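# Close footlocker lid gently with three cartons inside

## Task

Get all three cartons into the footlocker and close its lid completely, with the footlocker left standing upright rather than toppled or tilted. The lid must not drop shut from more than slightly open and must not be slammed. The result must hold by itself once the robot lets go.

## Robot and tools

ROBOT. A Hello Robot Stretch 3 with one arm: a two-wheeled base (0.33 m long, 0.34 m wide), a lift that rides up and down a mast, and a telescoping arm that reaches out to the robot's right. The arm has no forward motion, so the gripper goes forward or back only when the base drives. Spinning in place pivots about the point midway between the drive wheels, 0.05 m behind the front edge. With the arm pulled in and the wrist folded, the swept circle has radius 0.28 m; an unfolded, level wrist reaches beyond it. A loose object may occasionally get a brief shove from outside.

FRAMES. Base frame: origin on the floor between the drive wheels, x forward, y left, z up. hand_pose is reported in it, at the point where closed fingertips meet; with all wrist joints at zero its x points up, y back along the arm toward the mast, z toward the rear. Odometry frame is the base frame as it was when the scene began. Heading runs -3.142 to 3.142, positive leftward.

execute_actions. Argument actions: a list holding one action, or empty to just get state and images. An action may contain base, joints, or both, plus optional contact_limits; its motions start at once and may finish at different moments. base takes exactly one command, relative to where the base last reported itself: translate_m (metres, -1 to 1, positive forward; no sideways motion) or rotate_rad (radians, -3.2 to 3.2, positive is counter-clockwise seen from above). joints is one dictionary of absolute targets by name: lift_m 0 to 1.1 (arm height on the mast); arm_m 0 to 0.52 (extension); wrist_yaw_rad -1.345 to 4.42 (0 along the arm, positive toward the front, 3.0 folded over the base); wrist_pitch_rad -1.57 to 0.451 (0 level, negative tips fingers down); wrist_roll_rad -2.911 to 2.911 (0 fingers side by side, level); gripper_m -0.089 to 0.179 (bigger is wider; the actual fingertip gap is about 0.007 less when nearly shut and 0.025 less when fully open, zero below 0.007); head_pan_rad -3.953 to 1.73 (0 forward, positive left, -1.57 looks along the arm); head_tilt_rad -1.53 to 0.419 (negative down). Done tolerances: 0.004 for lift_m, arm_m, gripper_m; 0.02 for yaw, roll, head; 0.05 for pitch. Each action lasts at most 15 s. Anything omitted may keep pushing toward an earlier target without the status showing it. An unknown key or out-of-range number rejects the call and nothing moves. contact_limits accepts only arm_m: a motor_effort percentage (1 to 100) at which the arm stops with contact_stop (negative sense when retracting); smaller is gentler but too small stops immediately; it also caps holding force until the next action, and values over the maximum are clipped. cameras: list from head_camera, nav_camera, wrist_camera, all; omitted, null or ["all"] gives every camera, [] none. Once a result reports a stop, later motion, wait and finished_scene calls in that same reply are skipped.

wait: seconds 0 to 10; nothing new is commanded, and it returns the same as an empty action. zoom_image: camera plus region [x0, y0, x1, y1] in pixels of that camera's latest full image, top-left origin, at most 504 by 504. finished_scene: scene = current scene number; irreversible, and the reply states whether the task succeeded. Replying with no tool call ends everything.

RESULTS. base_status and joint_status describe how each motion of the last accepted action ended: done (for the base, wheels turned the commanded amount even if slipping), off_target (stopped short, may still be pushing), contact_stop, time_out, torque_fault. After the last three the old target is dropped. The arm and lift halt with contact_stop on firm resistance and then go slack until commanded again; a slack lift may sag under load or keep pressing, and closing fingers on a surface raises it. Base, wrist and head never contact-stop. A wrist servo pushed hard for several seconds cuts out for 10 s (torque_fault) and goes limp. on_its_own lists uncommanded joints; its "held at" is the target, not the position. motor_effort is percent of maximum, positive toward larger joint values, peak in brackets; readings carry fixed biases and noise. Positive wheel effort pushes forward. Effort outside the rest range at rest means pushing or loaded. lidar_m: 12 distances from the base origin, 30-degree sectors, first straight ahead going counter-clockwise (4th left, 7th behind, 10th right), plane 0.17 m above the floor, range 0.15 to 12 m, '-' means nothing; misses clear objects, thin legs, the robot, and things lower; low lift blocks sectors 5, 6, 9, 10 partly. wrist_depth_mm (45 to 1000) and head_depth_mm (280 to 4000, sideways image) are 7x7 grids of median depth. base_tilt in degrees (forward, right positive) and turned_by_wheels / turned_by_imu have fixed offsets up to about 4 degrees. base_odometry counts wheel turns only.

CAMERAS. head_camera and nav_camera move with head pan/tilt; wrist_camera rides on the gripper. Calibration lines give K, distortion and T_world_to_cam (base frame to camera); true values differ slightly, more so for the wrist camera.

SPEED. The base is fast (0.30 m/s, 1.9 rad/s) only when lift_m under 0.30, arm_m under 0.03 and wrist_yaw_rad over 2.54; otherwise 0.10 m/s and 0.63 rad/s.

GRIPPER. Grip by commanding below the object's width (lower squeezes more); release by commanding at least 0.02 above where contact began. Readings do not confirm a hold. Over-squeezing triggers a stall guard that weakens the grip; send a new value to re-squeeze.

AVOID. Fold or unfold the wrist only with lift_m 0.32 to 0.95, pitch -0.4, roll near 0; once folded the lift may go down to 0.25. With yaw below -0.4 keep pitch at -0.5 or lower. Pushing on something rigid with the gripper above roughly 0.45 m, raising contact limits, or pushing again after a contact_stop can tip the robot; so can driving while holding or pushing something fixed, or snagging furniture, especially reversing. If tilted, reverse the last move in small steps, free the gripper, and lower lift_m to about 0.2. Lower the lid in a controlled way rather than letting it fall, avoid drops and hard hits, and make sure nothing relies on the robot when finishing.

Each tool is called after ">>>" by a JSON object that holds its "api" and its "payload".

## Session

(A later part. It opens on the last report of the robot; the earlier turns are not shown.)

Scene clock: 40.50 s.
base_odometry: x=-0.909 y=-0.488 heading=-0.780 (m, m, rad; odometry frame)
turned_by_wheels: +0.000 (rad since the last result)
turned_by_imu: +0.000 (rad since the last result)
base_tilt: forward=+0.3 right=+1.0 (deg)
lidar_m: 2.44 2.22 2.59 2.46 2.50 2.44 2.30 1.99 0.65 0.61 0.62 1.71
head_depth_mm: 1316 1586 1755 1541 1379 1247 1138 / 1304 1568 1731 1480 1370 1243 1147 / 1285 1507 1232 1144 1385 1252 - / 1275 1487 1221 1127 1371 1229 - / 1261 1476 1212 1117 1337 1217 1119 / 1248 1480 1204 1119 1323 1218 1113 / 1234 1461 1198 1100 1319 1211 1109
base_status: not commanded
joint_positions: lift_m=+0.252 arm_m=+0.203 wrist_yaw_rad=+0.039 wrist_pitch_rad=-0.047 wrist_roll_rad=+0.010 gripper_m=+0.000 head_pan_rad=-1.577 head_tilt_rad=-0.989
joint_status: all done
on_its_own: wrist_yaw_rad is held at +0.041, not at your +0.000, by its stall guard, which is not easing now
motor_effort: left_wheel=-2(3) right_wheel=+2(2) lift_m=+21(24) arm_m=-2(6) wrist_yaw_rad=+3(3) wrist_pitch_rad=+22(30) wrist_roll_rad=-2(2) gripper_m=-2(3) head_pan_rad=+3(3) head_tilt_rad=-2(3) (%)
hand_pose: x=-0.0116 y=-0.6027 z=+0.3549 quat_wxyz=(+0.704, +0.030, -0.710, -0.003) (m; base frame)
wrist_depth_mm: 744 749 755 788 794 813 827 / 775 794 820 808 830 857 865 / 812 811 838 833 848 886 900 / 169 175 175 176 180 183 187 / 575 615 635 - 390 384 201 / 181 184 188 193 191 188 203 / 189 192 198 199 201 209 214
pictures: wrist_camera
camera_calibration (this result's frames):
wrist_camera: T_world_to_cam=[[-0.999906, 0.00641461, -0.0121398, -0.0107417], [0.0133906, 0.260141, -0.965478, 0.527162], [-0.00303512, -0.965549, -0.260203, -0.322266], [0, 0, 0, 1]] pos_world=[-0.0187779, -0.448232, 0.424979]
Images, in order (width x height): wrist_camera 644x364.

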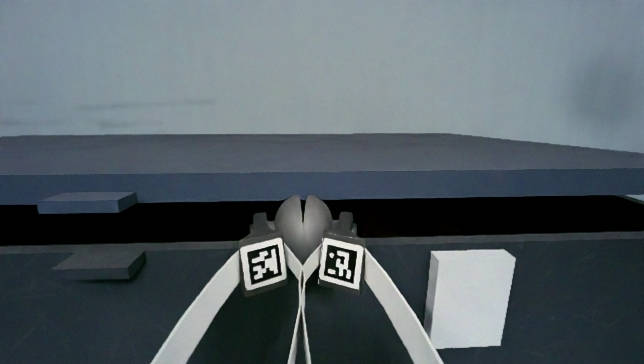

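>>> {"api": "execute_actions", "payload": {"actions": [{"joints":{"arm_m":0.196,"lift_m":0.242}}], "cameras": ["wrist_camera"]}}

>>> {"api": "execute_actions", "payload": {"actions": [{"joints":{"arm_m":0.15,"lift_m":0.235}}], "cameras": ["wrist_camera"]}}

Scene clock: 41.33 s.
base_odometry: x=-0.909 y=-0.488 heading=-0.780 (m, m, rad; odometry frame)
turned_by_wheels: +0.000 (rad since the last result)
turned_by_imu: +0.000 (rad since the last result)
base_tilt: forward=+0.4 right=+0.8 (deg)
lidar_m: 2.44 2.22 2.59 2.45 2.51 2.45 2.30 1.99 0.65 0.61 0.62 1.70
head_depth_mm: 1317 1578 1756 1544 1378 1248 1136 / 1309 1570 1737 1485 1371 1240 1151 / 1287 1508 1249 1161 1384 1252 - / 1279 1476 1240 1148 1376 1230 - / 1264 1493 1228 1143 1333 1221 1117 / 1253 1488 1224 1125 1328 1218 1111 / 1238 1470 1214 1114 1315 1210 1107
base_status: not commanded
joint_positions: lift_m=+0.242 arm_m=+0.196 wrist_yaw_rad=+0.039 wrist_pitch_rad=-0.043 wrist_roll_rad=+0.010 gripper_m=+0.000 head_pan_rad=-1.577 head_tilt_rad=-0.989
joint_status: all done
on_its_own: wrist_yaw_rad is held at +0.041, not at your +0.000, by its stall guard, which is not easing now
motor_effort: left_wheel=-3(3) right_wheel=+3(3) lift_m=+21(25) arm_m=-2(2) wrist_yaw_rad=+3(3) wrist_pitch_rad=+20(31) wrist_roll_rad=-2(2) gripper_m=-2(2) head_pan_rad=+3(3) head_tilt_rad=-4(3) (%)
hand_pose: x=-0.0116 y=-0.5959 z=+0.3460 quat_wxyz=(+0.704, +0.029, -0.710, -0.002) (m; base frame)
wrist_depth_mm: 752 761 781 787 814 826 844 / 774 779 822 823 849 859 867 / 795 818 824 826 630 892 911 / 232 231 233 233 232 234 234 / 177 178 185 - 192 194 201 / 189 191 196 201 199 204 211 / 196 198 205 209 213 217 221
pictures: wrist_camera
camera_calibration (this result's frames):
wrist_camera: T_world_to_cam=[[-0.999904, 0.00636717, -0.0123261, -0.0108525], [0.013546, 0.25617, -0.966537, 0.514781], [-0.00299653, -0.966611, -0.256232, -0.32001], [0, 0, 0, 1]] pos_world=[-0.0187836, -0.441128, 0.415424]
Images, in order (width x height): wrist_camera 644x364.

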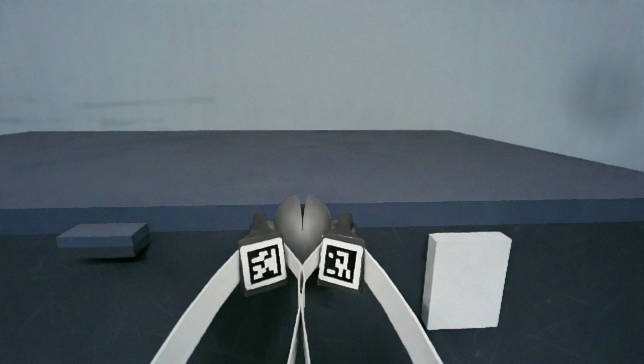

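Scene clock: 42.77 s.
base_odometry: x=-0.909 y=-0.488 heading=-0.780 (m, m, rad; odometry frame)
turned_by_wheels: +0.000 (rad since the last result)
turned_by_imu: +0.000 (rad since the last result)
base_tilt: forward=+0.3 right=+0.9 (deg)
lidar_m: 2.44 2.22 2.58 2.46 2.51 2.45 2.30 1.99 0.65 0.61 0.62 1.71
head_depth_mm: 1317 1582 1754 1543 1385 1251 1138 / 1299 1569 1741 1480 1372 1241 1148 / 1290 1507 1250 1160 1370 1245 - / 1280 1487 1239 1151 1369 1212 - / 1261 1499 1231 1143 1334 1224 1117 / 1253 1491 1227 1128 1327 1223 1115 / 1231 1468 1215 1112 1320 1214 1107
base_status: not commanded
joint_positions: lift_m=+0.235 arm_m=+0.150 wrist_yaw_rad=+0.039 wrist_pitch_rad=-0.023 wrist_roll_rad=+0.010 gripper_m=+0.000 head_pan_rad=-1.577 head_tilt_rad=-0.989
joint_status: all done
on_its_own: wrist_yaw_rad is held at +0.041, not at your +0.000, by its stall guard, which is not easing now
motor_effort: left_wheel=-3(3) right_wheel=+3(3) lift_m=+20(20) arm_m=-4(4) wrist_yaw_rad=+2(3) wrist_pitch_rad=+12(19) wrist_roll_rad=-2(2) gripper_m=-2(2) head_pan_rad=+2(3) head_tilt_rad=-3(3) (%)
hand_pose: x=-0.0114 y=-0.5507 z=+0.3440 quat_wxyz=(+0.704, +0.022, -0.710, +0.005) (m; base frame)
wrist_depth_mm: 780 815 836 835 865 872 875 / 822 841 871 852 887 886 905 / 839 851 871 907 909 925 957 / 231 232 233 233 235 241 245 / 225 228 231 - 236 245 252 / 234 239 243 253 247 258 264 / 245 248 255 258 263 269 276
pictures: wrist_camera
camera_calibration (this result's frames):
wrist_camera: T_world_to_cam=[[-0.999897, 0.00554197, -0.013204, -0.0111455], [0.0141418, 0.237211, -0.971355, 0.492521], [-0.00225108, -0.971442, -0.237266, -0.28596], [0, 0, 0, 1]] pos_world=[-0.0187532, -0.394563, 0.410417]
Images, in order (width x height): wrist_camera 644x364.

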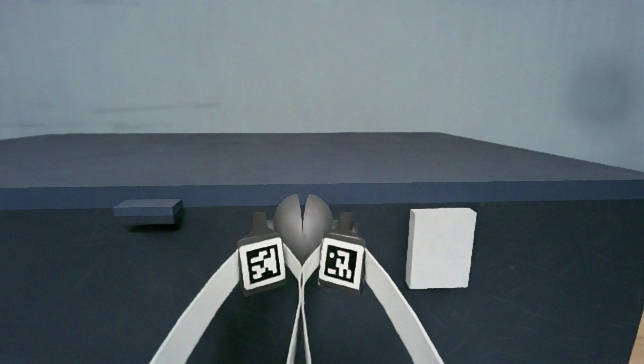

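>>> {"api": "finished_scene", "payload": {"scene": 1}}

The scene is finished: the task was done.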